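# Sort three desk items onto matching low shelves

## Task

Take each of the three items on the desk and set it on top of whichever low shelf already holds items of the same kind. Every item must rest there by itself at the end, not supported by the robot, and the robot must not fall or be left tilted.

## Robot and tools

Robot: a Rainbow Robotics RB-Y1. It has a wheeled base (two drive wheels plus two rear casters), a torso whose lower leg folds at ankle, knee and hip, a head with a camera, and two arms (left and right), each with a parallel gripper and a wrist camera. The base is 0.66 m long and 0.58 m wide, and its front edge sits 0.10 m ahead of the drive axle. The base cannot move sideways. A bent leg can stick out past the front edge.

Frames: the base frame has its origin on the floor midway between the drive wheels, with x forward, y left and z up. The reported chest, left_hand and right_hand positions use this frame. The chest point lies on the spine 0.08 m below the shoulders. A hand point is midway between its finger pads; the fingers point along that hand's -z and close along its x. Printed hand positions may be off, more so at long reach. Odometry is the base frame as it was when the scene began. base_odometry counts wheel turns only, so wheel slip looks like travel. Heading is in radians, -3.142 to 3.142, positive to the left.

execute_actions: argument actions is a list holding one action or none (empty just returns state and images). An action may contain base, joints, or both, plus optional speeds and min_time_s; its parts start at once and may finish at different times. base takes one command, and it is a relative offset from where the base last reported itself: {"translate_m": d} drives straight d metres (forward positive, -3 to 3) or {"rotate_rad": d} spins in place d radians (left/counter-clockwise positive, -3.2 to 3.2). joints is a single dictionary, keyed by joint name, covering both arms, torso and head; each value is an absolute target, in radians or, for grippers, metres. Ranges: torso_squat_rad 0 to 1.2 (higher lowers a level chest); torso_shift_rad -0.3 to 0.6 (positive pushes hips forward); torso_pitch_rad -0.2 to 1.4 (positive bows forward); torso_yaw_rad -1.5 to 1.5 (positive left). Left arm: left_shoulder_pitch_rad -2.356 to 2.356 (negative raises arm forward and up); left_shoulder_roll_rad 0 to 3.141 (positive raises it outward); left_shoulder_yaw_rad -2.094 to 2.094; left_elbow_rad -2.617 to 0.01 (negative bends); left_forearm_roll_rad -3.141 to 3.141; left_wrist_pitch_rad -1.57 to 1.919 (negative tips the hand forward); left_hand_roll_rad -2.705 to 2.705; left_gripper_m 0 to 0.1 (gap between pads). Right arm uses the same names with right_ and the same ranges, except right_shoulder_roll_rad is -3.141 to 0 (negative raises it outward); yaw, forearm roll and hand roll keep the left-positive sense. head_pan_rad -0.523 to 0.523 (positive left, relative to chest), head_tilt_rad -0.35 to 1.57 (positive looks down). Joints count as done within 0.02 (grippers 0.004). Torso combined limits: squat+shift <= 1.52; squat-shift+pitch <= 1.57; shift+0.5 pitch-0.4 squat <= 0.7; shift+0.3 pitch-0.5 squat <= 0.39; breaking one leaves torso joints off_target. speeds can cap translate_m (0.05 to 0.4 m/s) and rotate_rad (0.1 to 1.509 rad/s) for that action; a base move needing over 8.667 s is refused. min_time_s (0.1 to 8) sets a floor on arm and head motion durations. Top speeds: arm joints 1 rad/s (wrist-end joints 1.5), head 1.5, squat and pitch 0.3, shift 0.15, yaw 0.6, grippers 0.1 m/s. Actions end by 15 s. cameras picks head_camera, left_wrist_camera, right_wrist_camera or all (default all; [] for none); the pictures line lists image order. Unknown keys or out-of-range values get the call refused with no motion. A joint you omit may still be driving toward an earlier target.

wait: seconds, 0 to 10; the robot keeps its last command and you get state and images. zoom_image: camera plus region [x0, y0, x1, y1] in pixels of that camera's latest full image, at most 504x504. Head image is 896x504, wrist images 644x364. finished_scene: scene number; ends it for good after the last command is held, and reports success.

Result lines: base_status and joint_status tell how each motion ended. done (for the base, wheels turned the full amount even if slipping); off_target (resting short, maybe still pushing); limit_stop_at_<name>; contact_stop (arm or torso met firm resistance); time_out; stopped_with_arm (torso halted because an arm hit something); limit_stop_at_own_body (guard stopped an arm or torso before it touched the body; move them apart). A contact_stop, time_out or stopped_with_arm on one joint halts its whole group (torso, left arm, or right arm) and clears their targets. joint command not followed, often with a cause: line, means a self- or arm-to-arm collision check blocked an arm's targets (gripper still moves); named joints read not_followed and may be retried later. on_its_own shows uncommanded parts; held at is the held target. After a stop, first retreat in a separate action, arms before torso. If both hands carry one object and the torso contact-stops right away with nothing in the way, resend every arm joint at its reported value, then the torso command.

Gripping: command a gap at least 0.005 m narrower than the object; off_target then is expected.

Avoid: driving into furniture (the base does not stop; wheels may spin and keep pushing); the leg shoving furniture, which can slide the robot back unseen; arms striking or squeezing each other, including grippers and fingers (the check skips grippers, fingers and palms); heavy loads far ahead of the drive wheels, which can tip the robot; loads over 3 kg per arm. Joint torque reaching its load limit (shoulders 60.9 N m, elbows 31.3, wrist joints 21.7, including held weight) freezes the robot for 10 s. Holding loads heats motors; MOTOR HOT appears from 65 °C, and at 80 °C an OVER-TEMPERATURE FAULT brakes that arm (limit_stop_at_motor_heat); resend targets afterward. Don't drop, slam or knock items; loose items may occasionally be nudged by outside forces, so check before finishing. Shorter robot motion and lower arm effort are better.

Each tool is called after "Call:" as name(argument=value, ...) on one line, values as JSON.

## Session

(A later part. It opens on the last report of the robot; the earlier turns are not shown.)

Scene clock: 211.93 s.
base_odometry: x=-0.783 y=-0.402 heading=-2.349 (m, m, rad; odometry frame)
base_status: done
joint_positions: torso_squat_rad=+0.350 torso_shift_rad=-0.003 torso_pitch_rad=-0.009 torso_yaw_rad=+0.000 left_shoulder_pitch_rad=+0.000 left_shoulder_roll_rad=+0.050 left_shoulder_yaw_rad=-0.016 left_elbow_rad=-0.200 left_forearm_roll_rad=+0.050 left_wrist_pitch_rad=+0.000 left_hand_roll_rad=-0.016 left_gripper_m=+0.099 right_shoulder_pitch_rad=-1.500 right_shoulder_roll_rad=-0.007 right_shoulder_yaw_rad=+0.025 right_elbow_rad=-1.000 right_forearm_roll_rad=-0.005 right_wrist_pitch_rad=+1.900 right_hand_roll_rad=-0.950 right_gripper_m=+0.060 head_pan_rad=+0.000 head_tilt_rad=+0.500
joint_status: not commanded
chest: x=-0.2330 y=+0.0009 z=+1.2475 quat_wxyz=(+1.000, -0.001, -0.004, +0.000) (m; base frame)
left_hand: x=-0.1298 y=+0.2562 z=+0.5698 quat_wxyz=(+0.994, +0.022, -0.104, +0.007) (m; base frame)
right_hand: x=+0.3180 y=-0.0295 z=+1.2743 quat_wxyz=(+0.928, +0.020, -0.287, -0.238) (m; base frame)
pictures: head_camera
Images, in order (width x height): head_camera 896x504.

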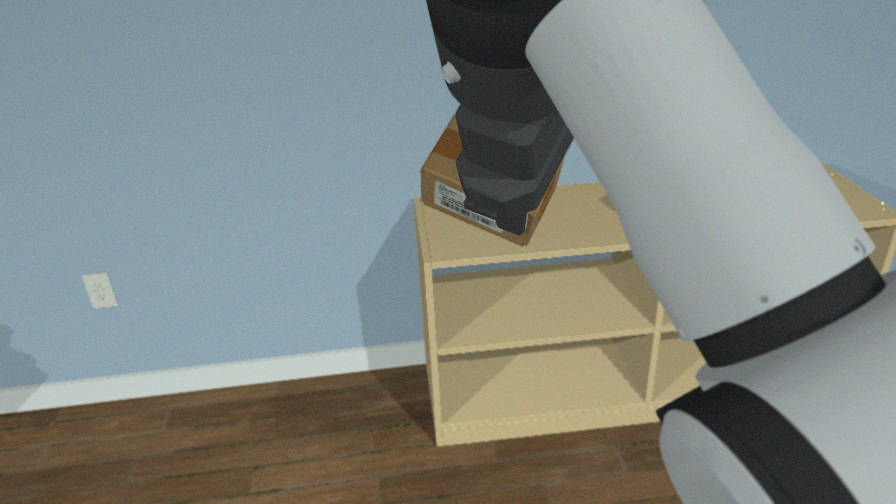

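Call:
execute_actions(actions=[{"base":{"rotate_rad":-0.2}}], cameras=[])

Call:
execute_actions(actions=[{"base":{"translate_m":1.1},"joints":{"head_tilt_rad":0.9}}], cameras=["head_camera"])

Scene clock: 216.03 s.
base_odometry: x=-0.783 y=-0.402 heading=-2.548 (m, m, rad; odometry frame)
base_status: done
joint_positions: torso_squat_rad=+0.350 torso_shift_rad=-0.003 torso_pitch_rad=-0.009 torso_yaw_rad=+0.000 left_shoulder_pitch_rad=+0.000 left_shoulder_roll_rad=+0.050 left_shoulder_yaw_rad=-0.016 left_elbow_rad=-0.200 left_forearm_roll_rad=+0.050 left_wrist_pitch_rad=+0.000 left_hand_roll_rad=-0.016 left_gripper_m=+0.099 right_shoulder_pitch_rad=-1.500 right_shoulder_roll_rad=-0.007 right_shoulder_yaw_rad=+0.025 right_elbow_rad=-1.000 right_forearm_roll_rad=-0.005 right_wrist_pitch_rad=+1.900 right_hand_roll_rad=-0.950 right_gripper_m=+0.060 head_pan_rad=+0.000 head_tilt_rad=+0.500
joint_status: not commanded
chest: x=-0.2330 y=+0.0010 z=+1.2475 quat_wxyz=(+1.000, -0.001, -0.004, +0.000) (m; base frame)
left_hand: x=-0.1298 y=+0.2562 z=+0.5698 quat_wxyz=(+0.994, +0.022, -0.104, +0.007) (m; base frame)
right_hand: x=+0.3180 y=-0.0295 z=+1.2743 quat_wxyz=(+0.928, +0.020, -0.287, -0.238) (m; base frame)
pictures: none
No camera images: the call's "cameras" was empty. Leave "cameras" out to get every camera's image.

Scene clock: 220.23 s.
base_odometry: x=-1.695 y=-1.017 heading=-2.549 (m, m, rad; odometry frame)
base_status: done
joint_positions: torso_squat_rad=+0.350 torso_shift_rad=-0.003 torso_pitch_rad=-0.009 torso_yaw_rad=+0.000 left_shoulder_pitch_rad=+0.000 left_shoulder_roll_rad=+0.050 left_shoulder_yaw_rad=-0.016 left_elbow_rad=-0.200 left_forearm_roll_rad=+0.050 left_wrist_pitch_rad=+0.000 left_hand_roll_rad=-0.016 left_gripper_m=+0.099 right_shoulder_pitch_rad=-1.500 right_shoulder_roll_rad=-0.007 right_shoulder_yaw_rad=+0.025 right_elbow_rad=-1.000 right_forearm_roll_rad=-0.005 right_wrist_pitch_rad=+1.900 right_hand_roll_rad=-0.950 right_gripper_m=+0.060 head_pan_rad=+0.000 head_tilt_rad=+0.900
joint_status: all done
chest: x=-0.2330 y=+0.0010 z=+1.2475 quat_wxyz=(+1.000, -0.001, -0.004, +0.000) (m; base frame)
left_hand: x=-0.1298 y=+0.2562 z=+0.5698 quat_wxyz=(+0.994, +0.022, -0.104, +0.007) (m; base frame)
right_hand: x=+0.3180 y=-0.0295 z=+1.2743 quat_wxyz=(+0.928, +0.020, -0.287, -0.238) (m; base frame)
pictures: head_camera
Images, in order (width x height): head_camera 896x504.

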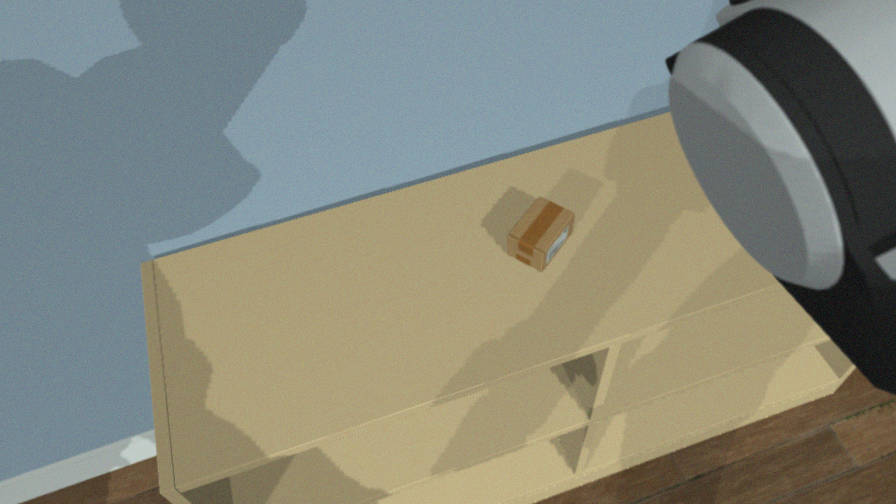

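Call:
execute_actions(actions=[{"base":{"translate_m":0.13},"joints":{"right_shoulder_pitch_rad":-1.0,"right_elbow_rad":-0.8,"right_wrist_pitch_rad":1.8}}], cameras=[])

Call:
execute_actions(actions=[{"joints":{"torso_squat_rad":1.0}}], cameras=["head_camera"])

Scene clock: 224.80 s.
base_odometry: x=-1.802 y=-1.090 heading=-2.547 (m, m, rad; odometry frame)
base_status: done
joint_positions: torso_squat_rad=+0.350 torso_shift_rad=-0.003 torso_pitch_rad=-0.009 torso_yaw_rad=+0.000 left_shoulder_pitch_rad=+0.000 left_shoulder_roll_rad=+0.050 left_shoulder_yaw_rad=-0.016 left_elbow_rad=-0.200 left_forearm_roll_rad=+0.050 left_wrist_pitch_rad=+0.000 left_hand_roll_rad=-0.016 left_gripper_m=+0.099 right_shoulder_pitch_rad=-1.000 right_shoulder_roll_rad=-0.007 right_shoulder_yaw_rad=+0.025 right_elbow_rad=-0.800 right_forearm_roll_rad=-0.005 right_wrist_pitch_rad=+1.800 right_hand_roll_rad=-0.950 right_gripper_m=+0.060 head_pan_rad=+0.000 head_tilt_rad=+0.900
joint_status: all done
chest: x=-0.2330 y=+0.0010 z=+1.2475 quat_wxyz=(+1.000, -0.001, -0.004, +0.000) (m; base frame)
left_hand: x=-0.1296 y=+0.2562 z=+0.5698 quat_wxyz=(+0.994, +0.022, -0.104, +0.007) (m; base frame)
right_hand: x=+0.2452 y=-0.1339 z=+0.9746 quat_wxyz=(+0.943, -0.089, -0.023, -0.319) (m; base frame)
pictures: none
No camera images: the call's "cameras" was empty. Leave "cameras" out to get every camera's image.

Scene clock: 227.77 s.
base_odometry: x=-1.802 y=-1.090 heading=-2.546 (m, m, rad; odometry frame)
base_status: not commanded
joint_positions: torso_squat_rad=+1.000 torso_shift_rad=-0.003 torso_pitch_rad=-0.009 torso_yaw_rad=+0.000 left_shoulder_pitch_rad=+0.000 left_shoulder_roll_rad=+0.050 left_shoulder_yaw_rad=-0.016 left_elbow_rad=-0.200 left_forearm_roll_rad=+0.050 left_wrist_pitch_rad=+0.000 left_hand_roll_rad=-0.016 left_gripper_m=+0.099 right_shoulder_pitch_rad=-1.000 right_shoulder_roll_rad=-0.007 right_shoulder_yaw_rad=+0.025 right_elbow_rad=-0.800 right_forearm_roll_rad=-0.005 right_wrist_pitch_rad=+1.800 right_hand_roll_rad=-0.950 right_gripper_m=+0.060 head_pan_rad=+0.000 head_tilt_rad=+0.900
joint_status: all done
chest: x=-0.2321 y=+0.0008 z=+0.9681 quat_wxyz=(+1.000, -0.001, -0.005, +0.000) (m; base frame)
left_hand: x=-0.1286 y=+0.2560 z=+0.2905 quat_wxyz=(+0.994, +0.022, -0.105, +0.007) (m; base frame)
right_hand: x=+0.2461 y=-0.1341 z=+0.6953 quat_wxyz=(+0.943, -0.089, -0.023, -0.319) (m; base frame)
pictures: head_camera
Images, in order (width x height): head_camera 896x504.

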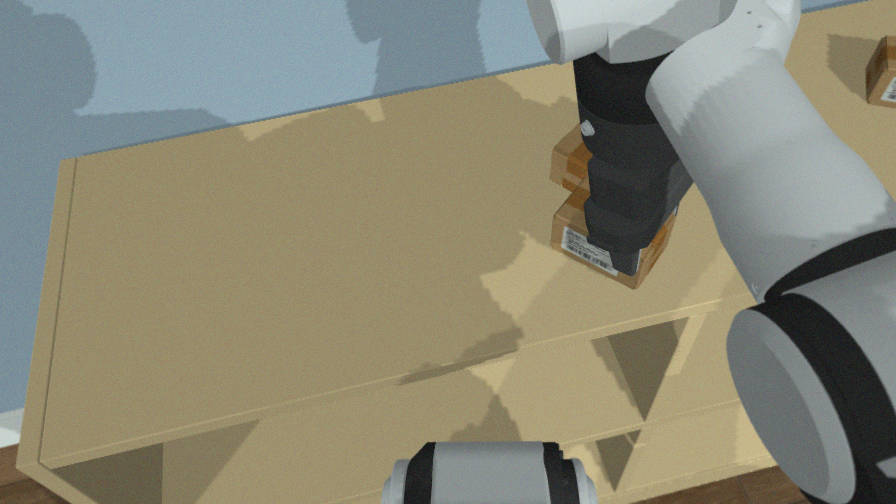

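On the top. Release and go.

Call:
execute_actions(actions=[{"joints":{"right_gripper_m":0.1}}], cameras=[])

Call:
execute_actions(actions=[{"joints":{"torso_squat_rad":0.35}}], cameras=["head_camera"])

Scene clock: 231.03 s.
base_odometry: x=-1.802 y=-1.090 heading=-2.546 (m, m, rad; odometry frame)
base_status: not commanded
joint_positions: torso_squat_rad=+1.000 torso_shift_rad=-0.003 torso_pitch_rad=-0.009 torso_yaw_rad=+0.000 left_shoulder_pitch_rad=+0.000 left_shoulder_roll_rad=+0.050 left_shoulder_yaw_rad=-0.016 left_elbow_rad=-0.200 left_forearm_roll_rad=+0.050 left_wrist_pitch_rad=+0.000 left_hand_roll_rad=-0.016 left_gripper_m=+0.099 right_shoulder_pitch_rad=-1.000 right_shoulder_roll_rad=-0.007 right_shoulder_yaw_rad=+0.025 right_elbow_rad=-0.800 right_forearm_roll_rad=-0.005 right_wrist_pitch_rad=+1.800 right_hand_roll_rad=-0.950 right_gripper_m=+0.100 head_pan_rad=+0.000 head_tilt_rad=+0.900
joint_status: all done
chest: x=-0.2321 y=+0.0008 z=+0.9681 quat_wxyz=(+1.000, -0.001, -0.005, +0.000) (m; base frame)
left_hand: x=-0.1286 y=+0.2560 z=+0.2905 quat_wxyz=(+0.994, +0.022, -0.105, +0.007) (m; base frame)
right_hand: x=+0.2461 y=-0.1341 z=+0.6953 quat_wxyz=(+0.943, -0.089, -0.023, -0.319) (m; base frame)
pictures: none
No camera images: the call's "cameras" was empty. Leave "cameras" out to get every camera's image.

Scene clock: 233.97 s.
base_odometry: x=-1.802 y=-1.090 heading=-2.547 (m, m, rad; odometry frame)
base_status: not commanded
joint_positions: torso_squat_rad=+0.350 torso_shift_rad=-0.003 torso_pitch_rad=-0.009 torso_yaw_rad=+0.000 left_shoulder_pitch_rad=+0.000 left_shoulder_roll_rad=+0.050 left_shoulder_yaw_rad=-0.016 left_elbow_rad=-0.200 left_forearm_roll_rad=+0.050 left_wrist_pitch_rad=+0.000 left_hand_roll_rad=-0.016 left_gripper_m=+0.099 right_shoulder_pitch_rad=-1.000 right_shoulder_roll_rad=-0.007 right_shoulder_yaw_rad=+0.025 right_elbow_rad=-0.800 right_forearm_roll_rad=-0.005 right_wrist_pitch_rad=+1.800 right_hand_roll_rad=-0.950 right_gripper_m=+0.100 head_pan_rad=+0.000 head_tilt_rad=+0.900
joint_status: all done
chest: x=-0.2330 y=+0.0010 z=+1.2475 quat_wxyz=(+1.000, -0.001, -0.004, +0.000) (m; base frame)
left_hand: x=-0.1296 y=+0.2562 z=+0.5698 quat_wxyz=(+0.994, +0.022, -0.104, +0.007) (m; base frame)
right_hand: x=+0.2452 y=-0.1339 z=+0.9746 quat_wxyz=(+0.943, -0.089, -0.023, -0.319) (m; base frame)
pictures: head_camera
Images, in order (width x height): head_camera 896x504.

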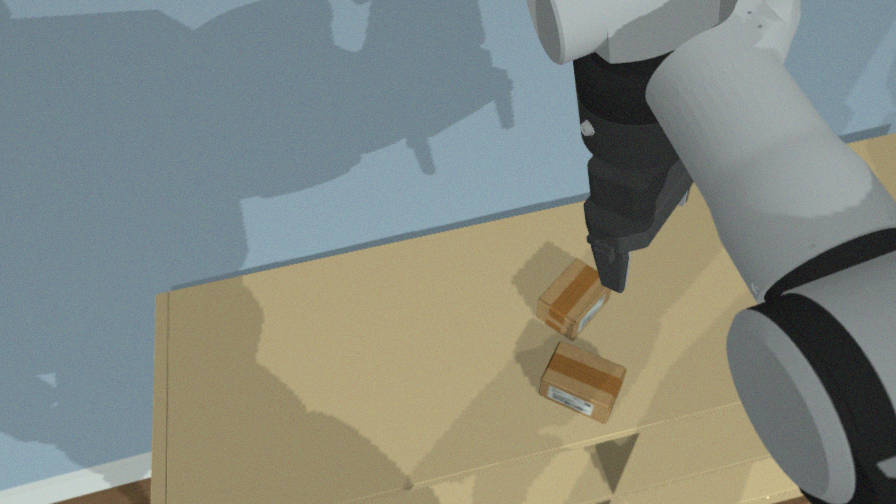

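Call:
execute_actions(actions=[{"base":{"rotate_rad":2.886},"joints":{"head_tilt_rad":0.6}}], cameras=[])

Call:
execute_actions(actions=[{"base":{"translate_m":3.0}}], cameras=[])

Call:
execute_actions(actions=[{"base":{"translate_m":0.52}}], cameras=[])

Call:
execute_actions(actions=[{"base":{"rotate_rad":-1.054}}], cameras=["head_camera"])

Scene clock: 245.40 s.
base_odometry: x=-1.800 y=-1.090 heading=+0.335 (m, m, rad; odometry frame)
base_status: done
joint_positions: torso_squat_rad=+0.350 torso_shift_rad=-0.003 torso_pitch_rad=-0.009 torso_yaw_rad=+0.000 left_shoulder_pitch_rad=+0.000 left_shoulder_roll_rad=+0.050 left_shoulder_yaw_rad=-0.016 left_elbow_rad=-0.200 left_forearm_roll_rad=+0.050 left_wrist_pitch_rad=+0.000 left_hand_roll_rad=-0.016 left_gripper_m=+0.099 right_shoulder_pitch_rad=-1.000 right_shoulder_roll_rad=-0.007 right_shoulder_yaw_rad=+0.025 right_elbow_rad=-0.800 right_forearm_roll_rad=-0.005 right_wrist_pitch_rad=+1.800 right_hand_roll_rad=-0.950 right_gripper_m=+0.100 head_pan_rad=+0.000 head_tilt_rad=+0.600
joint_status: all done
chest: x=-0.2331 y=+0.0010 z=+1.2475 quat_wxyz=(+1.000, -0.001, -0.005, +0.000) (m; base frame)
left_hand: x=-0.1297 y=+0.2562 z=+0.5698 quat_wxyz=(+0.994, +0.021, -0.104, +0.007) (m; base frame)
right_hand: x=+0.2453 y=-0.1339 z=+0.9748 quat_wxyz=(+0.943, -0.089, -0.023, -0.319) (m; base frame)
pictures: none
No camera images: the call's "cameras" was empty. Leave "cameras" out to get every camera's image.

Scene clock: 254.43 s.
base_odometry: x=+1.033 y=-0.103 heading=+0.335 (m, m, rad; odometry frame)
base_status: done
joint_positions: torso_squat_rad=+0.350 torso_shift_rad=-0.003 torso_pitch_rad=-0.009 torso_yaw_rad=+0.000 left_shoulder_pitch_rad=+0.000 left_shoulder_roll_rad=+0.050 left_shoulder_yaw_rad=-0.016 left_elbow_rad=-0.200 left_forearm_roll_rad=+0.050 left_wrist_pitch_rad=+0.000 left_hand_roll_rad=-0.016 left_gripper_m=+0.099 right_shoulder_pitch_rad=-1.000 right_shoulder_roll_rad=-0.007 right_shoulder_yaw_rad=+0.025 right_elbow_rad=-0.800 right_forearm_roll_rad=-0.005 right_wrist_pitch_rad=+1.800 right_hand_roll_rad=-0.950 right_gripper_m=+0.100 head_pan_rad=+0.000 head_tilt_rad=+0.600
joint_status: not commanded
chest: x=-0.2330 y=+0.0010 z=+1.2475 quat_wxyz=(+1.000, -0.001, -0.004, +0.000) (m; base frame)
left_hand: x=-0.1297 y=+0.2562 z=+0.5698 quat_wxyz=(+0.994, +0.021, -0.104, +0.007) (m; base frame)
right_hand: x=+0.2453 y=-0.1339 z=+0.9747 quat_wxyz=(+0.943, -0.089, -0.023, -0.319) (m; base frame)
pictures: none
No camera images: the call's "cameras" was empty. Leave "cameras" out to get every camera's image.

Scene clock: 257.83 s.
base_odometry: x=+1.522 y=+0.072 heading=+0.339 (m, m, rad; odometry frame)
base_status: done
joint_positions: torso_squat_rad=+0.350 torso_shift_rad=-0.003 torso_pitch_rad=-0.009 torso_yaw_rad=+0.000 left_shoulder_pitch_rad=+0.000 left_shoulder_roll_rad=+0.050 left_shoulder_yaw_rad=-0.016 left_elbow_rad=-0.200 left_forearm_roll_rad=+0.050 left_wrist_pitch_rad=+0.000 left_hand_roll_rad=-0.016 left_gripper_m=+0.099 right_shoulder_pitch_rad=-1.000 right_shoulder_roll_rad=-0.007 right_shoulder_yaw_rad=+0.025 right_elbow_rad=-0.800 right_forearm_roll_rad=-0.005 right_wrist_pitch_rad=+1.800 right_hand_roll_rad=-0.950 right_gripper_m=+0.100 head_pan_rad=+0.000 head_tilt_rad=+0.600
joint_status: not commanded
chest: x=-0.2331 y=+0.0010 z=+1.2475 quat_wxyz=(+1.000, -0.001, -0.004, +0.000) (m; base frame)
left_hand: x=-0.1297 y=+0.2562 z=+0.5698 quat_wxyz=(+0.994, +0.021, -0.104, +0.007) (m; base frame)
right_hand: x=+0.2453 y=-0.1339 z=+0.9747 quat_wxyz=(+0.943, -0.089, -0.023, -0.319) (m; base frame)
pictures: none
No camera images: the call's "cameras" was empty. Leave "cameras" out to get every camera's image.

Scene clock: 263.63 s.
base_odometry: x=+1.522 y=+0.072 heading=-0.712 (m, m, rad; odometry frame)
base_status: rotate_rad time_out (by the wheels' count: -1.050 of -1.054)
joint_positions: torso_squat_rad=+0.350 torso_shift_rad=-0.003 torso_pitch_rad=-0.009 torso_yaw_rad=+0.000 left_shoulder_pitch_rad=+0.000 left_shoulder_roll_rad=+0.050 left_shoulder_yaw_rad=-0.016 left_elbow_rad=-0.200 left_forearm_roll_rad=+0.050 left_wrist_pitch_rad=+0.000 left_hand_roll_rad=-0.016 left_gripper_m=+0.099 right_shoulder_pitch_rad=-1.000 right_shoulder_roll_rad=-0.007 right_shoulder_yaw_rad=+0.025 right_elbow_rad=-0.800 right_forearm_roll_rad=-0.005 right_wrist_pitch_rad=+1.800 right_hand_roll_rad=-0.950 right_gripper_m=+0.100 head_pan_rad=+0.000 head_tilt_rad=+0.600
joint_status: not commanded
chest: x=-0.2331 y=+0.0010 z=+1.2475 quat_wxyz=(+1.000, -0.001, -0.005, +0.000) (m; base frame)
left_hand: x=-0.1297 y=+0.2562 z=+0.5698 quat_wxyz=(+0.994, +0.021, -0.104, +0.007) (m; base frame)
right_hand: x=+0.2453 y=-0.1339 z=+0.9748 quat_wxyz=(+0.943, -0.089, -0.023, -0.319) (m; base frame)
pictures: head_camera
Images, in order (width x height): head_camera 896x504.

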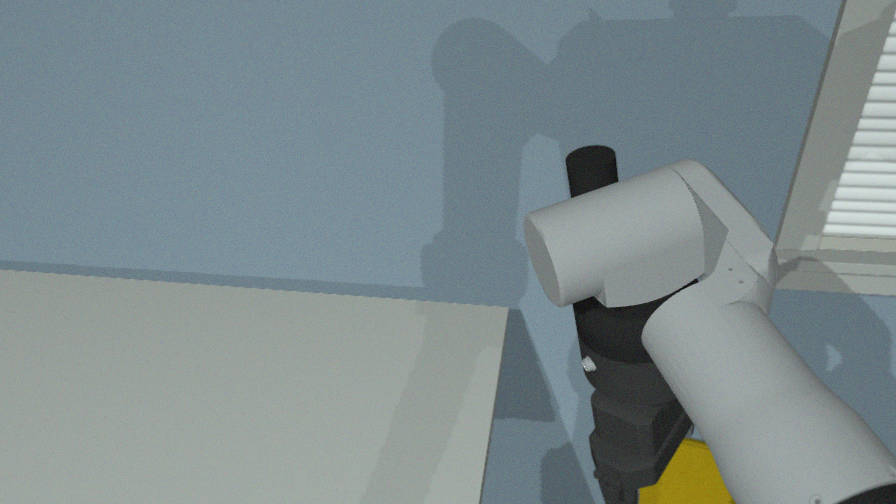

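Call:
execute_actions(actions=[{"base":{"translate_m":-1.0},"joints":{"head_pan_rad":0.5}}], cameras=["head_camera"])

Scene clock: 271.03 s.
base_odometry: x=+0.764 y=+0.725 heading=-0.712 (m, m, rad; odometry frame)
base_status: done
joint_positions: torso_squat_rad=+0.350 torso_shift_rad=-0.003 torso_pitch_rad=-0.009 torso_yaw_rad=+0.000 left_shoulder_pitch_rad=+0.000 left_shoulder_roll_rad=+0.050 left_shoulder_yaw_rad=-0.016 left_elbow_rad=-0.200 left_forearm_roll_rad=+0.050 left_wrist_pitch_rad=+0.000 left_hand_roll_rad=-0.016 left_gripper_m=+0.099 right_shoulder_pitch_rad=-1.000 right_shoulder_roll_rad=-0.007 right_shoulder_yaw_rad=+0.025 right_elbow_rad=-0.800 right_forearm_roll_rad=-0.005 right_wrist_pitch_rad=+1.800 right_hand_roll_rad=-0.950 right_gripper_m=+0.100 head_pan_rad=+0.500 head_tilt_rad=+0.600
joint_status: all done
chest: x=-0.2331 y=+0.0010 z=+1.2475 quat_wxyz=(+1.000, -0.001, -0.005, +0.000) (m; base frame)
left_hand: x=-0.1297 y=+0.2562 z=+0.5698 quat_wxyz=(+0.994, +0.021, -0.104, +0.007) (m; base frame)
right_hand: x=+0.2453 y=-0.1339 z=+0.9748 quat_wxyz=(+0.943, -0.089, -0.023, -0.319) (m; base frame)
pictures: head_camera
Images, in order (width x height): head_camera 896x504.

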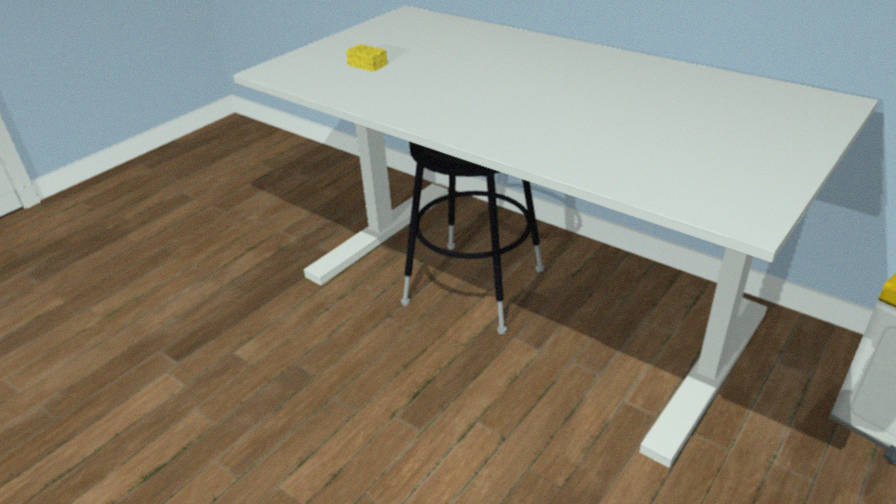

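Call:
execute_actions(actions=[{"base":{"rotate_rad":1.57},"joints":{"head_pan_rad":0}}], cameras=[])

Call:
execute_actions(actions=[{"base":{"translate_m":1.4}}], cameras=[])

Call:
execute_actions(actions=[{"base":{"rotate_rad":-1.57}}], cameras=["head_camera"])

Scene clock: 278.40 s.
base_odometry: x=+0.764 y=+0.725 heading=+0.857 (m, m, rad; odometry frame)
base_status: done
joint_positions: torso_squat_rad=+0.350 torso_shift_rad=-0.003 torso_pitch_rad=-0.009 torso_yaw_rad=+0.000 left_shoulder_pitch_rad=+0.000 left_shoulder_roll_rad=+0.050 left_shoulder_yaw_rad=-0.016 left_elbow_rad=-0.200 left_forearm_roll_rad=+0.050 left_wrist_pitch_rad=+0.000 left_hand_roll_rad=-0.016 left_gripper_m=+0.099 right_shoulder_pitch_rad=-1.000 right_shoulder_roll_rad=-0.007 right_shoulder_yaw_rad=+0.025 right_elbow_rad=-0.800 right_forearm_roll_rad=-0.005 right_wrist_pitch_rad=+1.800 right_hand_roll_rad=-0.950 right_gripper_m=+0.100 head_pan_rad=+0.000 head_tilt_rad=+0.600
joint_status: all done
chest: x=-0.2331 y=+0.0009 z=+1.2475 quat_wxyz=(+1.000, -0.001, -0.005, +0.000) (m; base frame)
left_hand: x=-0.1297 y=+0.2562 z=+0.5698 quat_wxyz=(+0.994, +0.022, -0.105, +0.007) (m; base frame)
right_hand: x=+0.2452 y=-0.1340 z=+0.9748 quat_wxyz=(+0.943, -0.089, -0.023, -0.319) (m; base frame)
pictures: none
No camera images: the call's "cameras" was empty. Leave "cameras" out to get every camera's image.

Scene clock: 283.43 s.
base_odometry: x=+1.680 y=+1.784 heading=+0.858 (m, m, rad; odometry frame)
base_status: done
joint_positions: torso_squat_rad=+0.350 torso_shift_rad=-0.003 torso_pitch_rad=-0.009 torso_yaw_rad=+0.000 left_shoulder_pitch_rad=+0.000 left_shoulder_roll_rad=+0.050 left_shoulder_yaw_rad=-0.016 left_elbow_rad=-0.200 left_forearm_roll_rad=+0.050 left_wrist_pitch_rad=+0.000 left_hand_roll_rad=-0.016 left_gripper_m=+0.099 right_shoulder_pitch_rad=-1.000 right_shoulder_roll_rad=-0.007 right_shoulder_yaw_rad=+0.025 right_elbow_rad=-0.800 right_forearm_roll_rad=-0.005 right_wrist_pitch_rad=+1.800 right_hand_roll_rad=-0.950 right_gripper_m=+0.100 head_pan_rad=+0.000 head_tilt_rad=+0.600
joint_status: not commanded
chest: x=-0.2330 y=+0.0009 z=+1.2475 quat_wxyz=(+1.000, -0.001, -0.004, +0.000) (m; base frame)
left_hand: x=-0.1297 y=+0.2562 z=+0.5698 quat_wxyz=(+0.994, +0.022, -0.104, +0.007) (m; base frame)
right_hand: x=+0.2453 y=-0.1340 z=+0.9747 quat_wxyz=(+0.943, -0.089, -0.023, -0.319) (m; base frame)
pictures: none
No camera images: the call's "cameras" was empty. Leave "cameras" out to get every camera's image.

Scene clock: 287.33 s.
base_odometry: x=+1.680 y=+1.784 heading=-0.712 (m, m, rad; odometry frame)
base_status: done
joint_positions: torso_squat_rad=+0.350 torso_shift_rad=-0.003 torso_pitch_rad=-0.009 torso_yaw_rad=+0.000 left_shoulder_pitch_rad=+0.000 left_shoulder_roll_rad=+0.050 left_shoulder_yaw_rad=-0.016 left_elbow_rad=-0.200 left_forearm_roll_rad=+0.050 left_wrist_pitch_rad=+0.000 left_hand_roll_rad=-0.016 left_gripper_m=+0.099 right_shoulder_pitch_rad=-1.000 right_shoulder_roll_rad=-0.007 right_shoulder_yaw_rad=+0.025 right_elbow_rad=-0.800 right_forearm_roll_rad=-0.005 right_wrist_pitch_rad=+1.800 right_hand_roll_rad=-0.950 right_gripper_m=+0.100 head_pan_rad=+0.000 head_tilt_rad=+0.600
joint_status: not commanded
chest: x=-0.2331 y=+0.0010 z=+1.2475 quat_wxyz=(+1.000, -0.001, -0.005, +0.000) (m; base frame)
left_hand: x=-0.1297 y=+0.2562 z=+0.5698 quat_wxyz=(+0.994, +0.021, -0.104, +0.007) (m; base frame)
right_hand: x=+0.2453 y=-0.1339 z=+0.9748 quat_wxyz=(+0.943, -0.089, -0.023, -0.319) (m; base frame)
pictures: head_camera
Images, in order (width x height): head_camera 896x504.

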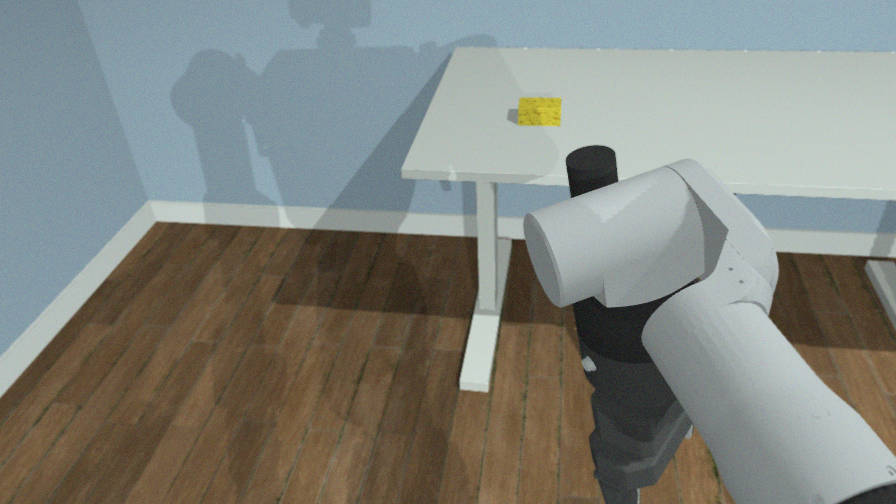

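Call:
execute_actions(actions=[{"base":{"translate_m":1.15},"joints":{"head_tilt_rad":0.9,"right_hand_roll_rad":-0.3,"torso_pitch_rad":0.3,"right_wrist_pitch_rad":1.5}}], cameras=["head_camera","right_wrist_camera"])

Scene clock: 294.43 s.
base_odometry: x=+2.551 y=+1.032 heading=-0.712 (m, m, rad; odometry frame)
base_status: done
joint_positions: torso_squat_rad=+0.350 torso_shift_rad=-0.003 torso_pitch_rad=+0.300 torso_yaw_rad=+0.000 left_shoulder_pitch_rad=+0.000 left_shoulder_roll_rad=+0.050 left_shoulder_yaw_rad=-0.016 left_elbow_rad=-0.200 left_forearm_roll_rad=+0.050 left_wrist_pitch_rad=+0.000 left_hand_roll_rad=-0.016 left_gripper_m=+0.099 right_shoulder_pitch_rad=-1.000 right_shoulder_roll_rad=-0.007 right_shoulder_yaw_rad=+0.025 right_elbow_rad=-0.800 right_forearm_roll_rad=-0.005 right_wrist_pitch_rad=+1.500 right_hand_roll_rad=-0.300 right_gripper_m=+0.100 head_pan_rad=+0.000 head_tilt_rad=+0.900
joint_status: all done
chest: x=-0.1388 y=+0.0010 z=+1.2337 quat_wxyz=(+0.989, -0.001, +0.149, +0.000) (m; base frame)
left_hand: x=-0.2463 y=+0.2562 z=+0.5567 quat_wxyz=(+0.999, +0.022, +0.050, +0.003) (m; base frame)
right_hand: x=+0.2978 y=-0.1126 z=+0.8140 quat_wxyz=(+0.999, -0.044, +0.018, +0.019) (m; base frame)
pictures: head_camera, right_wrist_camera
Images, in order (width x height): head_camera 896x504, right_wrist_camera 644x364.

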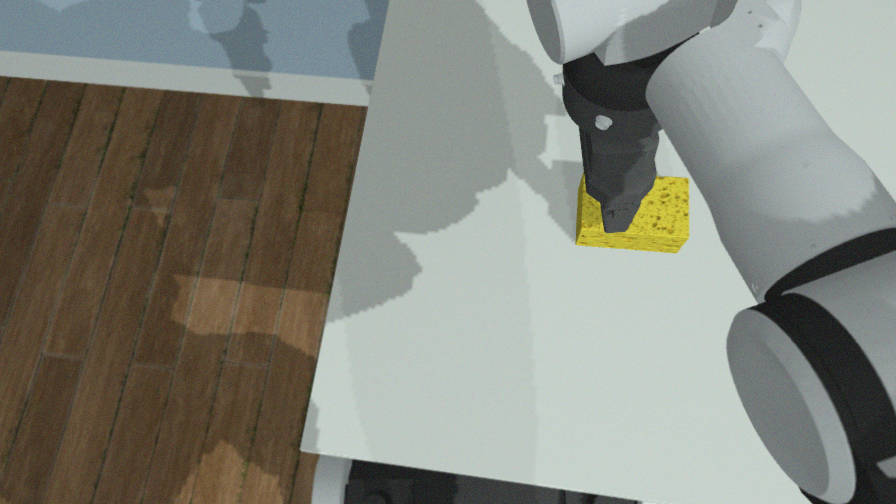

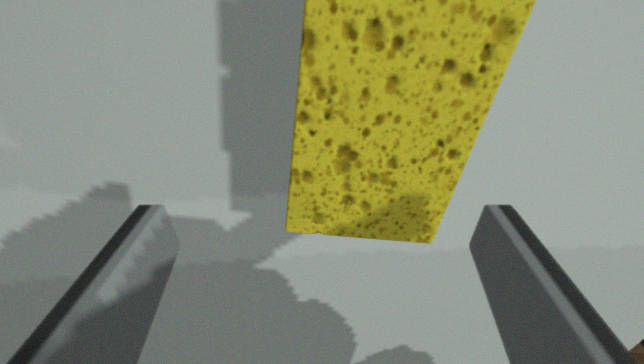

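Call:
execute_actions(actions=[{"joints":{"torso_yaw_rad":-0.08,"torso_squat_rad":0.48}}], cameras=[])

Call:
execute_actions(actions=[{"joints":{"right_gripper_m":0.02}}], cameras=[])

Call:
execute_actions(actions=[{"joints":{"torso_squat_rad":0.2,"torso_yaw_rad":0}}], cameras=["head_camera"])

Scene clock: 299.20 s.
base_odometry: x=+2.551 y=+1.032 heading=-0.712 (m, m, rad; odometry frame)
base_status: not commanded
joint_positions: torso_squat_rad=+0.480 torso_shift_rad=-0.003 torso_pitch_rad=+0.300 torso_yaw_rad=-0.080 left_shoulder_pitch_rad=+0.000 left_shoulder_roll_rad=+0.050 left_shoulder_yaw_rad=-0.016 left_elbow_rad=-0.200 left_forearm_roll_rad=+0.050 left_wrist_pitch_rad=+0.000 left_hand_roll_rad=-0.016 left_gripper_m=+0.099 right_shoulder_pitch_rad=-1.000 right_shoulder_roll_rad=-0.007 right_shoulder_yaw_rad=+0.025 right_elbow_rad=-0.800 right_forearm_roll_rad=-0.005 right_wrist_pitch_rad=+1.500 right_hand_roll_rad=-0.300 right_gripper_m=+0.100 head_pan_rad=+0.000 head_tilt_rad=+0.900
joint_status: all done
chest: x=-0.1388 y=+0.0009 z=+1.1970 quat_wxyz=(+0.988, -0.007, +0.149, -0.040) (m; base frame)
left_hand: x=-0.2269 y=+0.2476 z=+0.5140 quat_wxyz=(+0.998, +0.012, +0.049, -0.035) (m; base frame)
right_hand: x=+0.2876 y=-0.1555 z=+0.7806 quat_wxyz=(+0.998, -0.055, +0.020, -0.020) (m; base frame)
pictures: none
No camera images: the call's "cameras" was empty. Leave "cameras" out to get every camera's image.

Scene clock: 300.50 s.
base_odometry: x=+2.551 y=+1.032 heading=-0.712 (m, m, rad; odometry frame)
base_status: not commanded
joint_positions: torso_squat_rad=+0.480 torso_shift_rad=-0.003 torso_pitch_rad=+0.300 torso_yaw_rad=-0.080 left_shoulder_pitch_rad=+0.000 left_shoulder_roll_rad=+0.050 left_shoulder_yaw_rad=-0.016 left_elbow_rad=-0.200 left_forearm_roll_rad=+0.050 left_wrist_pitch_rad=+0.000 left_hand_roll_rad=-0.016 left_gripper_m=+0.099 right_shoulder_pitch_rad=-1.000 right_shoulder_roll_rad=-0.007 right_shoulder_yaw_rad=+0.025 right_elbow_rad=-0.800 right_forearm_roll_rad=-0.005 right_wrist_pitch_rad=+1.500 right_hand_roll_rad=-0.300 right_gripper_m=+0.057 head_pan_rad=+0.000 head_tilt_rad=+0.900
joint_status: right_gripper_m off_target (ended at +0.057, target +0.020)
chest: x=-0.1388 y=+0.0009 z=+1.1970 quat_wxyz=(+0.988, -0.007, +0.149, -0.040) (m; base frame)
left_hand: x=-0.2269 y=+0.2476 z=+0.5140 quat_wxyz=(+0.998, +0.012, +0.049, -0.035) (m; base frame)
right_hand: x=+0.2876 y=-0.1555 z=+0.7806 quat_wxyz=(+0.998, -0.055, +0.020, -0.020) (m; base frame)
pictures: none
No camera images: the call's "cameras" was empty. Leave "cameras" out to get every camera's image.

Scene clock: 302.23 s.
base_odometry: x=+2.551 y=+1.032 heading=-0.712 (m, m, rad; odometry frame)
base_status: not commanded
joint_positions: torso_squat_rad=+0.200 torso_shift_rad=-0.003 torso_pitch_rad=+0.300 torso_yaw_rad=+0.000 left_shoulder_pitch_rad=+0.000 left_shoulder_roll_rad=+0.050 left_shoulder_yaw_rad=-0.016 left_elbow_rad=-0.200 left_forearm_roll_rad=+0.050 left_wrist_pitch_rad=+0.000 left_hand_roll_rad=-0.016 left_gripper_m=+0.099 right_shoulder_pitch_rad=-1.000 right_shoulder_roll_rad=-0.007 right_shoulder_yaw_rad=+0.025 right_elbow_rad=-0.800 right_forearm_roll_rad=-0.005 right_wrist_pitch_rad=+1.500 right_hand_roll_rad=-0.300 right_gripper_m=+0.057 head_pan_rad=+0.000 head_tilt_rad=+0.900
joint_status: all done
chest: x=-0.1389 y=+0.0010 z=+1.2621 quat_wxyz=(+0.989, -0.001, +0.149, +0.000) (m; base frame)
left_hand: x=-0.2464 y=+0.2562 z=+0.5851 quat_wxyz=(+0.999, +0.022, +0.050, +0.003) (m; base frame)
right_hand: x=+0.2976 y=-0.1126 z=+0.8424 quat_wxyz=(+0.999, -0.044, +0.018, +0.019) (m; base frame)
pictures: head_camera
Images, in order (width x height): head_camera 896x504.

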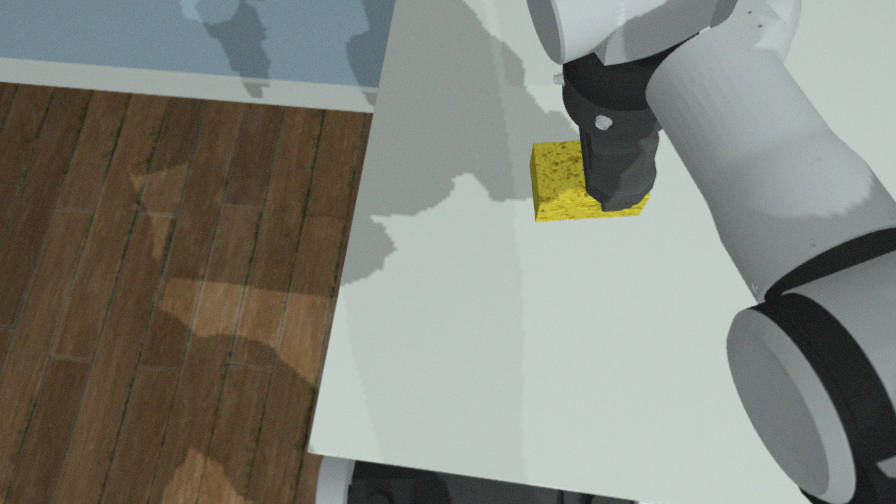

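Call:
execute_actions(actions=[{"base":{"translate_m":-1.0},"joints":{"head_tilt_rad":0.5}}], cameras=[])

Call:
execute_actions(actions=[{"base":{"rotate_rad":3.14}}], cameras=["head_camera"])

Scene clock: 308.83 s.
base_odometry: x=+1.794 y=+1.686 heading=-0.713 (m, m, rad; odometry frame)
base_status: done
joint_positions: torso_squat_rad=+0.200 torso_shift_rad=-0.003 torso_pitch_rad=+0.300 torso_yaw_rad=+0.000 left_shoulder_pitch_rad=+0.000 left_shoulder_roll_rad=+0.050 left_shoulder_yaw_rad=-0.016 left_elbow_rad=-0.200 left_forearm_roll_rad=+0.050 left_wrist_pitch_rad=+0.000 left_hand_roll_rad=-0.016 left_gripper_m=+0.099 right_shoulder_pitch_rad=-1.000 right_shoulder_roll_rad=-0.007 right_shoulder_yaw_rad=+0.025 right_elbow_rad=-0.800 right_forearm_roll_rad=-0.005 right_wrist_pitch_rad=+1.500 right_hand_roll_rad=-0.300 right_gripper_m=+0.057 head_pan_rad=+0.000 head_tilt_rad=+0.500
joint_status: all done
chest: x=-0.1390 y=+0.0010 z=+1.2622 quat_wxyz=(+0.989, -0.001, +0.149, +0.000) (m; base frame)
left_hand: x=-0.2464 y=+0.2562 z=+0.5851 quat_wxyz=(+0.999, +0.022, +0.050, +0.003) (m; base frame)
right_hand: x=+0.2976 y=-0.1126 z=+0.8425 quat_wxyz=(+0.999, -0.044, +0.018, +0.019) (m; base frame)
pictures: none
No camera images: the call's "cameras" was empty. Leave "cameras" out to get every camera's image.

Scene clock: 314.17 s.
base_odometry: x=+1.794 y=+1.686 heading=+2.427 (m, m, rad; odometry frame)
base_status: done
joint_positions: torso_squat_rad=+0.200 torso_shift_rad=-0.004 torso_pitch_rad=+0.300 torso_yaw_rad=+0.000 left_shoulder_pitch_rad=+0.000 left_shoulder_roll_rad=+0.050 left_shoulder_yaw_rad=-0.016 left_elbow_rad=-0.200 left_forearm_roll_rad=+0.050 left_wrist_pitch_rad=+0.000 left_hand_roll_rad=-0.016 left_gripper_m=+0.099 right_shoulder_pitch_rad=-1.000 right_shoulder_roll_rad=-0.007 right_shoulder_yaw_rad=+0.025 right_elbow_rad=-0.800 right_forearm_roll_rad=-0.005 right_wrist_pitch_rad=+1.500 right_hand_roll_rad=-0.300 right_gripper_m=+0.057 head_pan_rad=+0.000 head_tilt_rad=+0.500
joint_status: not commanded
chest: x=-0.1390 y=+0.0010 z=+1.2622 quat_wxyz=(+0.989, -0.001, +0.149, +0.000) (m; base frame)
left_hand: x=-0.2464 y=+0.2563 z=+0.5851 quat_wxyz=(+0.999, +0.022, +0.050, +0.003) (m; base frame)
right_hand: x=+0.2976 y=-0.1126 z=+0.8425 quat_wxyz=(+0.999, -0.044, +0.018, +0.019) (m; base frame)
pictures: head_camera
Images, in order (width x height): head_camera 896x504.

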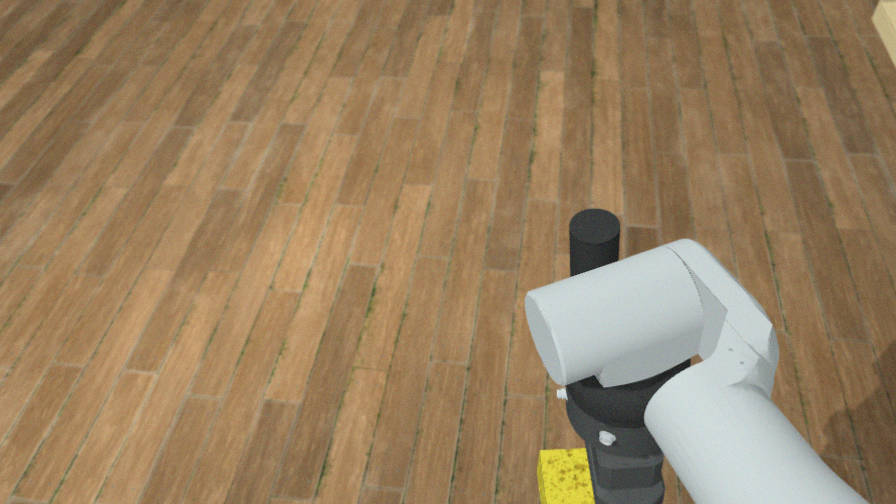

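Call:
execute_actions(actions=[{"base":{"translate_m":1.5},"joints":{"head_tilt_rad":0.15}}], cameras=["head_camera"])

Scene clock: 321.00 s.
base_odometry: x=+0.661 y=+2.669 heading=+2.427 (m, m, rad; odometry frame)
base_status: done
joint_positions: torso_squat_rad=+0.200 torso_shift_rad=-0.003 torso_pitch_rad=+0.300 torso_yaw_rad=+0.000 left_shoulder_pitch_rad=+0.000 left_shoulder_roll_rad=+0.050 left_shoulder_yaw_rad=-0.016 left_elbow_rad=-0.200 left_forearm_roll_rad=+0.050 left_wrist_pitch_rad=+0.000 left_hand_roll_rad=-0.016 left_gripper_m=+0.099 right_shoulder_pitch_rad=-1.000 right_shoulder_roll_rad=-0.007 right_shoulder_yaw_rad=+0.025 right_elbow_rad=-0.800 right_forearm_roll_rad=-0.005 right_wrist_pitch_rad=+1.500 right_hand_roll_rad=-0.300 right_gripper_m=+0.057 head_pan_rad=+0.000 head_tilt_rad=+0.150
joint_status: all done
chest: x=-0.1389 y=+0.0010 z=+1.2622 quat_wxyz=(+0.989, -0.001, +0.149, +0.000) (m; base frame)
left_hand: x=-0.2464 y=+0.2563 z=+0.5851 quat_wxyz=(+0.999, +0.022, +0.050, +0.003) (m; base frame)
right_hand: x=+0.2976 y=-0.1126 z=+0.8424 quat_wxyz=(+0.999, -0.044, +0.018, +0.019) (m; base frame)
pictures: head_camera
Images, in order (width x height): head_camera 896x504.

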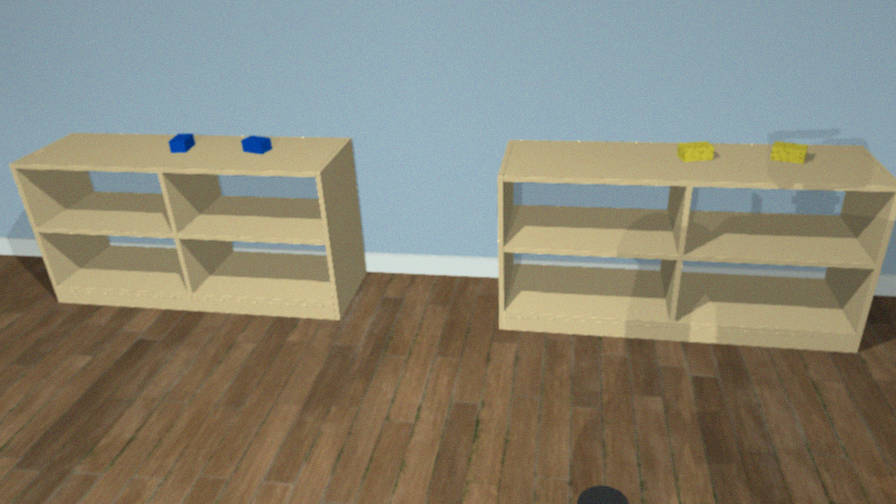

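Call:
execute_actions(actions=[{"base":{"rotate_rad":-0.18}}], cameras=[])

Call:
execute_actions(actions=[{"base":{"translate_m":1.95},"joints":{"head_tilt_rad":0.7}}], cameras=["head_camera"])

Scene clock: 325.63 s.
base_odometry: x=+0.661 y=+2.669 heading=+2.247 (m, m, rad; odometry frame)
base_status: done
joint_positions: torso_squat_rad=+0.200 torso_shift_rad=-0.003 torso_pitch_rad=+0.300 torso_yaw_rad=+0.000 left_shoulder_pitch_rad=+0.000 left_shoulder_roll_rad=+0.050 left_shoulder_yaw_rad=-0.016 left_elbow_rad=-0.200 left_forearm_roll_rad=+0.050 left_wrist_pitch_rad=+0.000 left_hand_roll_rad=-0.016 left_gripper_m=+0.099 right_shoulder_pitch_rad=-1.000 right_shoulder_roll_rad=-0.007 right_shoulder_yaw_rad=+0.025 right_elbow_rad=-0.800 right_forearm_roll_rad=-0.005 right_wrist_pitch_rad=+1.500 right_hand_roll_rad=-0.300 right_gripper_m=+0.057 head_pan_rad=+0.000 head_tilt_rad=+0.150
joint_status: not commanded
chest: x=-0.1389 y=+0.0010 z=+1.2622 quat_wxyz=(+0.989, -0.001, +0.149, +0.000) (m; base frame)
left_hand: x=-0.2464 y=+0.2563 z=+0.5851 quat_wxyz=(+0.999, +0.022, +0.050, +0.003) (m; base frame)
right_hand: x=+0.2976 y=-0.1126 z=+0.8424 quat_wxyz=(+0.999, -0.044, +0.018, +0.019) (m; base frame)
pictures: none
No camera images: the call's "cameras" was empty. Leave "cameras" out to get every camera's image.

Scene clock: 331.87 s.
base_odometry: x=-0.560 y=+4.190 heading=+2.247 (m, m, rad; odometry frame)
base_status: done
joint_positions: torso_squat_rad=+0.200 torso_shift_rad=-0.003 torso_pitch_rad=+0.300 torso_yaw_rad=+0.000 left_shoulder_pitch_rad=+0.000 left_shoulder_roll_rad=+0.050 left_shoulder_yaw_rad=-0.016 left_elbow_rad=-0.200 left_forearm_roll_rad=+0.050 left_wrist_pitch_rad=+0.000 left_hand_roll_rad=-0.016 left_gripper_m=+0.099 right_shoulder_pitch_rad=-1.000 right_shoulder_roll_rad=-0.007 right_shoulder_yaw_rad=+0.025 right_elbow_rad=-0.800 right_forearm_roll_rad=-0.005 right_wrist_pitch_rad=+1.500 right_hand_roll_rad=-0.300 right_gripper_m=+0.057 head_pan_rad=+0.000 head_tilt_rad=+0.700
joint_status: all done
chest: x=-0.1389 y=+0.0010 z=+1.2622 quat_wxyz=(+0.989, -0.001, +0.149, +0.000) (m; base frame)
left_hand: x=-0.2464 y=+0.2563 z=+0.5851 quat_wxyz=(+0.999, +0.022, +0.050, +0.003) (m; base frame)
right_hand: x=+0.2976 y=-0.1126 z=+0.8424 quat_wxyz=(+0.999, -0.044, +0.018, +0.019) (m; base frame)
pictures: head_camera
Images, in order (width x height): head_camera 896x504.

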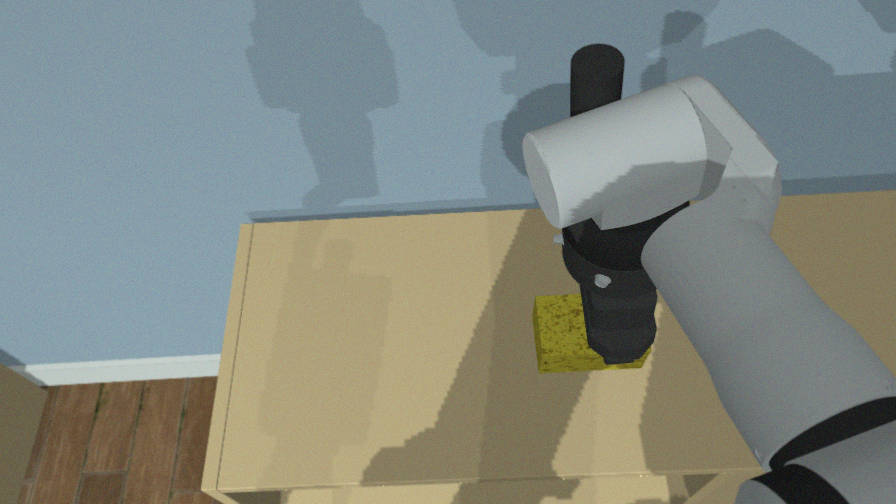

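Over the shelf. Lower ~0.15.

Call:
execute_actions(actions=[{"joints":{"torso_squat_rad":0.72}}], cameras=[])

Scene clock: 335.90 s.
base_odometry: x=-0.560 y=+4.190 heading=+2.247 (m, m, rad; odometry frame)
base_status: not commanded
joint_positions: torso_squat_rad=+0.720 torso_shift_rad=-0.003 torso_pitch_rad=+0.300 torso_yaw_rad=+0.000 left_shoulder_pitch_rad=+0.000 left_shoulder_roll_rad=+0.050 left_shoulder_yaw_rad=-0.016 left_elbow_rad=-0.200 left_forearm_roll_rad=+0.050 left_wrist_pitch_rad=+0.000 left_hand_roll_rad=-0.016 left_gripper_m=+0.099 right_shoulder_pitch_rad=-1.000 right_shoulder_roll_rad=-0.007 right_shoulder_yaw_rad=+0.025 right_elbow_rad=-0.800 right_forearm_roll_rad=-0.005 right_wrist_pitch_rad=+1.500 right_hand_roll_rad=-0.300 right_gripper_m=+0.057 head_pan_rad=+0.000 head_tilt_rad=+0.700
joint_status: all done
chest: x=-0.1384 y=+0.0009 z=+1.1024 quat_wxyz=(+0.989, -0.001, +0.149, +0.000) (m; base frame)
left_hand: x=-0.2458 y=+0.2561 z=+0.4254 quat_wxyz=(+0.999, +0.022, +0.050, +0.003) (m; base frame)
right_hand: x=+0.2982 y=-0.1127 z=+0.6827 quat_wxyz=(+0.999, -0.044, +0.018, +0.019) (m; base frame)
pictures: none
No camera images: the call's "cameras" was empty. Leave "cameras" out to get every camera's image.

Call:
execute_actions(actions=[{"joints":{"right_gripper_m":0.1}}], cameras=[])

Call:
execute_actions(actions=[{"joints":{"torso_squat_rad":0.3}}], cameras=["head_camera"])

Scene clock: 339.17 s.
base_odometry: x=-0.560 y=+4.190 heading=+2.247 (m, m, rad; odometry frame)
base_status: not commanded
joint_positions: torso_squat_rad=+0.720 torso_shift_rad=-0.003 torso_pitch_rad=+0.300 torso_yaw_rad=+0.000 left_shoulder_pitch_rad=+0.000 left_shoulder_roll_rad=+0.050 left_shoulder_yaw_rad=-0.016 left_elbow_rad=-0.200 left_forearm_roll_rad=+0.050 left_wrist_pitch_rad=+0.000 left_hand_roll_rad=-0.016 left_gripper_m=+0.099 right_shoulder_pitch_rad=-1.000 right_shoulder_roll_rad=-0.007 right_shoulder_yaw_rad=+0.025 right_elbow_rad=-0.800 right_forearm_roll_rad=-0.005 right_wrist_pitch_rad=+1.500 right_hand_roll_rad=-0.300 right_gripper_m=+0.100 head_pan_rad=+0.000 head_tilt_rad=+0.700
joint_status: all done
chest: x=-0.1384 y=+0.0009 z=+1.1024 quat_wxyz=(+0.989, -0.001, +0.149, +0.000) (m; base frame)
left_hand: x=-0.2458 y=+0.2561 z=+0.4254 quat_wxyz=(+0.999, +0.022, +0.050, +0.003) (m; base frame)
right_hand: x=+0.2982 y=-0.1127 z=+0.6827 quat_wxyz=(+0.999, -0.044, +0.018, +0.019) (m; base frame)
pictures: none
No camera images: the call's "cameras" was empty. Leave "cameras" out to get every camera's image.

Scene clock: 341.37 s.
base_odometry: x=-0.560 y=+4.190 heading=+2.247 (m, m, rad; odometry frame)
base_status: not commanded
joint_positions: torso_squat_rad=+0.300 torso_shift_rad=-0.003 torso_pitch_rad=+0.300 torso_yaw_rad=+0.000 left_shoulder_pitch_rad=+0.000 left_shoulder_roll_rad=+0.050 left_shoulder_yaw_rad=-0.016 left_elbow_rad=-0.200 left_forearm_roll_rad=+0.050 left_wrist_pitch_rad=+0.000 left_hand_roll_rad=-0.016 left_gripper_m=+0.099 right_shoulder_pitch_rad=-1.000 right_shoulder_roll_rad=-0.007 right_shoulder_yaw_rad=+0.025 right_elbow_rad=-0.800 right_forearm_roll_rad=-0.005 right_wrist_pitch_rad=+1.500 right_hand_roll_rad=-0.300 right_gripper_m=+0.100 head_pan_rad=+0.000 head_tilt_rad=+0.700
joint_status: all done
chest: x=-0.1389 y=+0.0010 z=+1.2448 quat_wxyz=(+0.989, -0.001, +0.149, +0.000) (m; base frame)
left_hand: x=-0.2464 y=+0.2562 z=+0.5678 quat_wxyz=(+0.999, +0.022, +0.050, +0.003) (m; base frame)
right_hand: x=+0.2977 y=-0.1126 z=+0.8251 quat_wxyz=(+0.999, -0.044, +0.018, +0.019) (m; base frame)
pictures: head_camera
Images, in order (width x height): head_camera 896x504.

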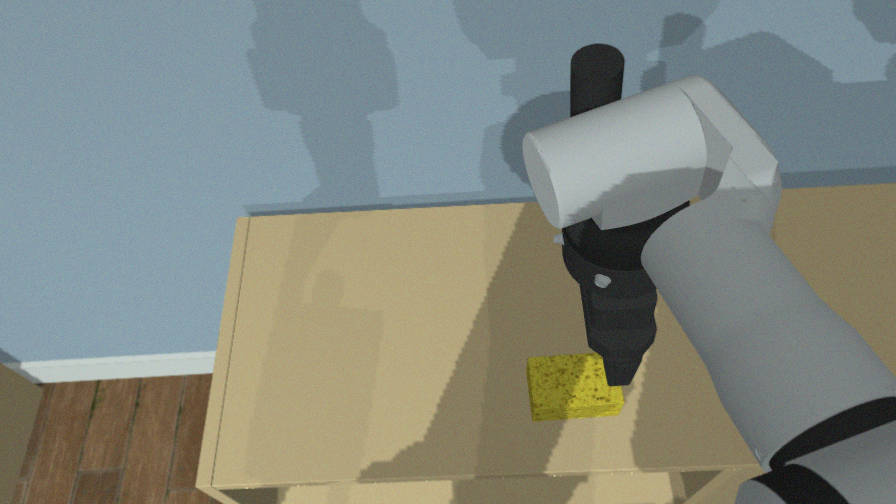

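Call:
finished_scene(scene=1)

The scene is finished: the task was done.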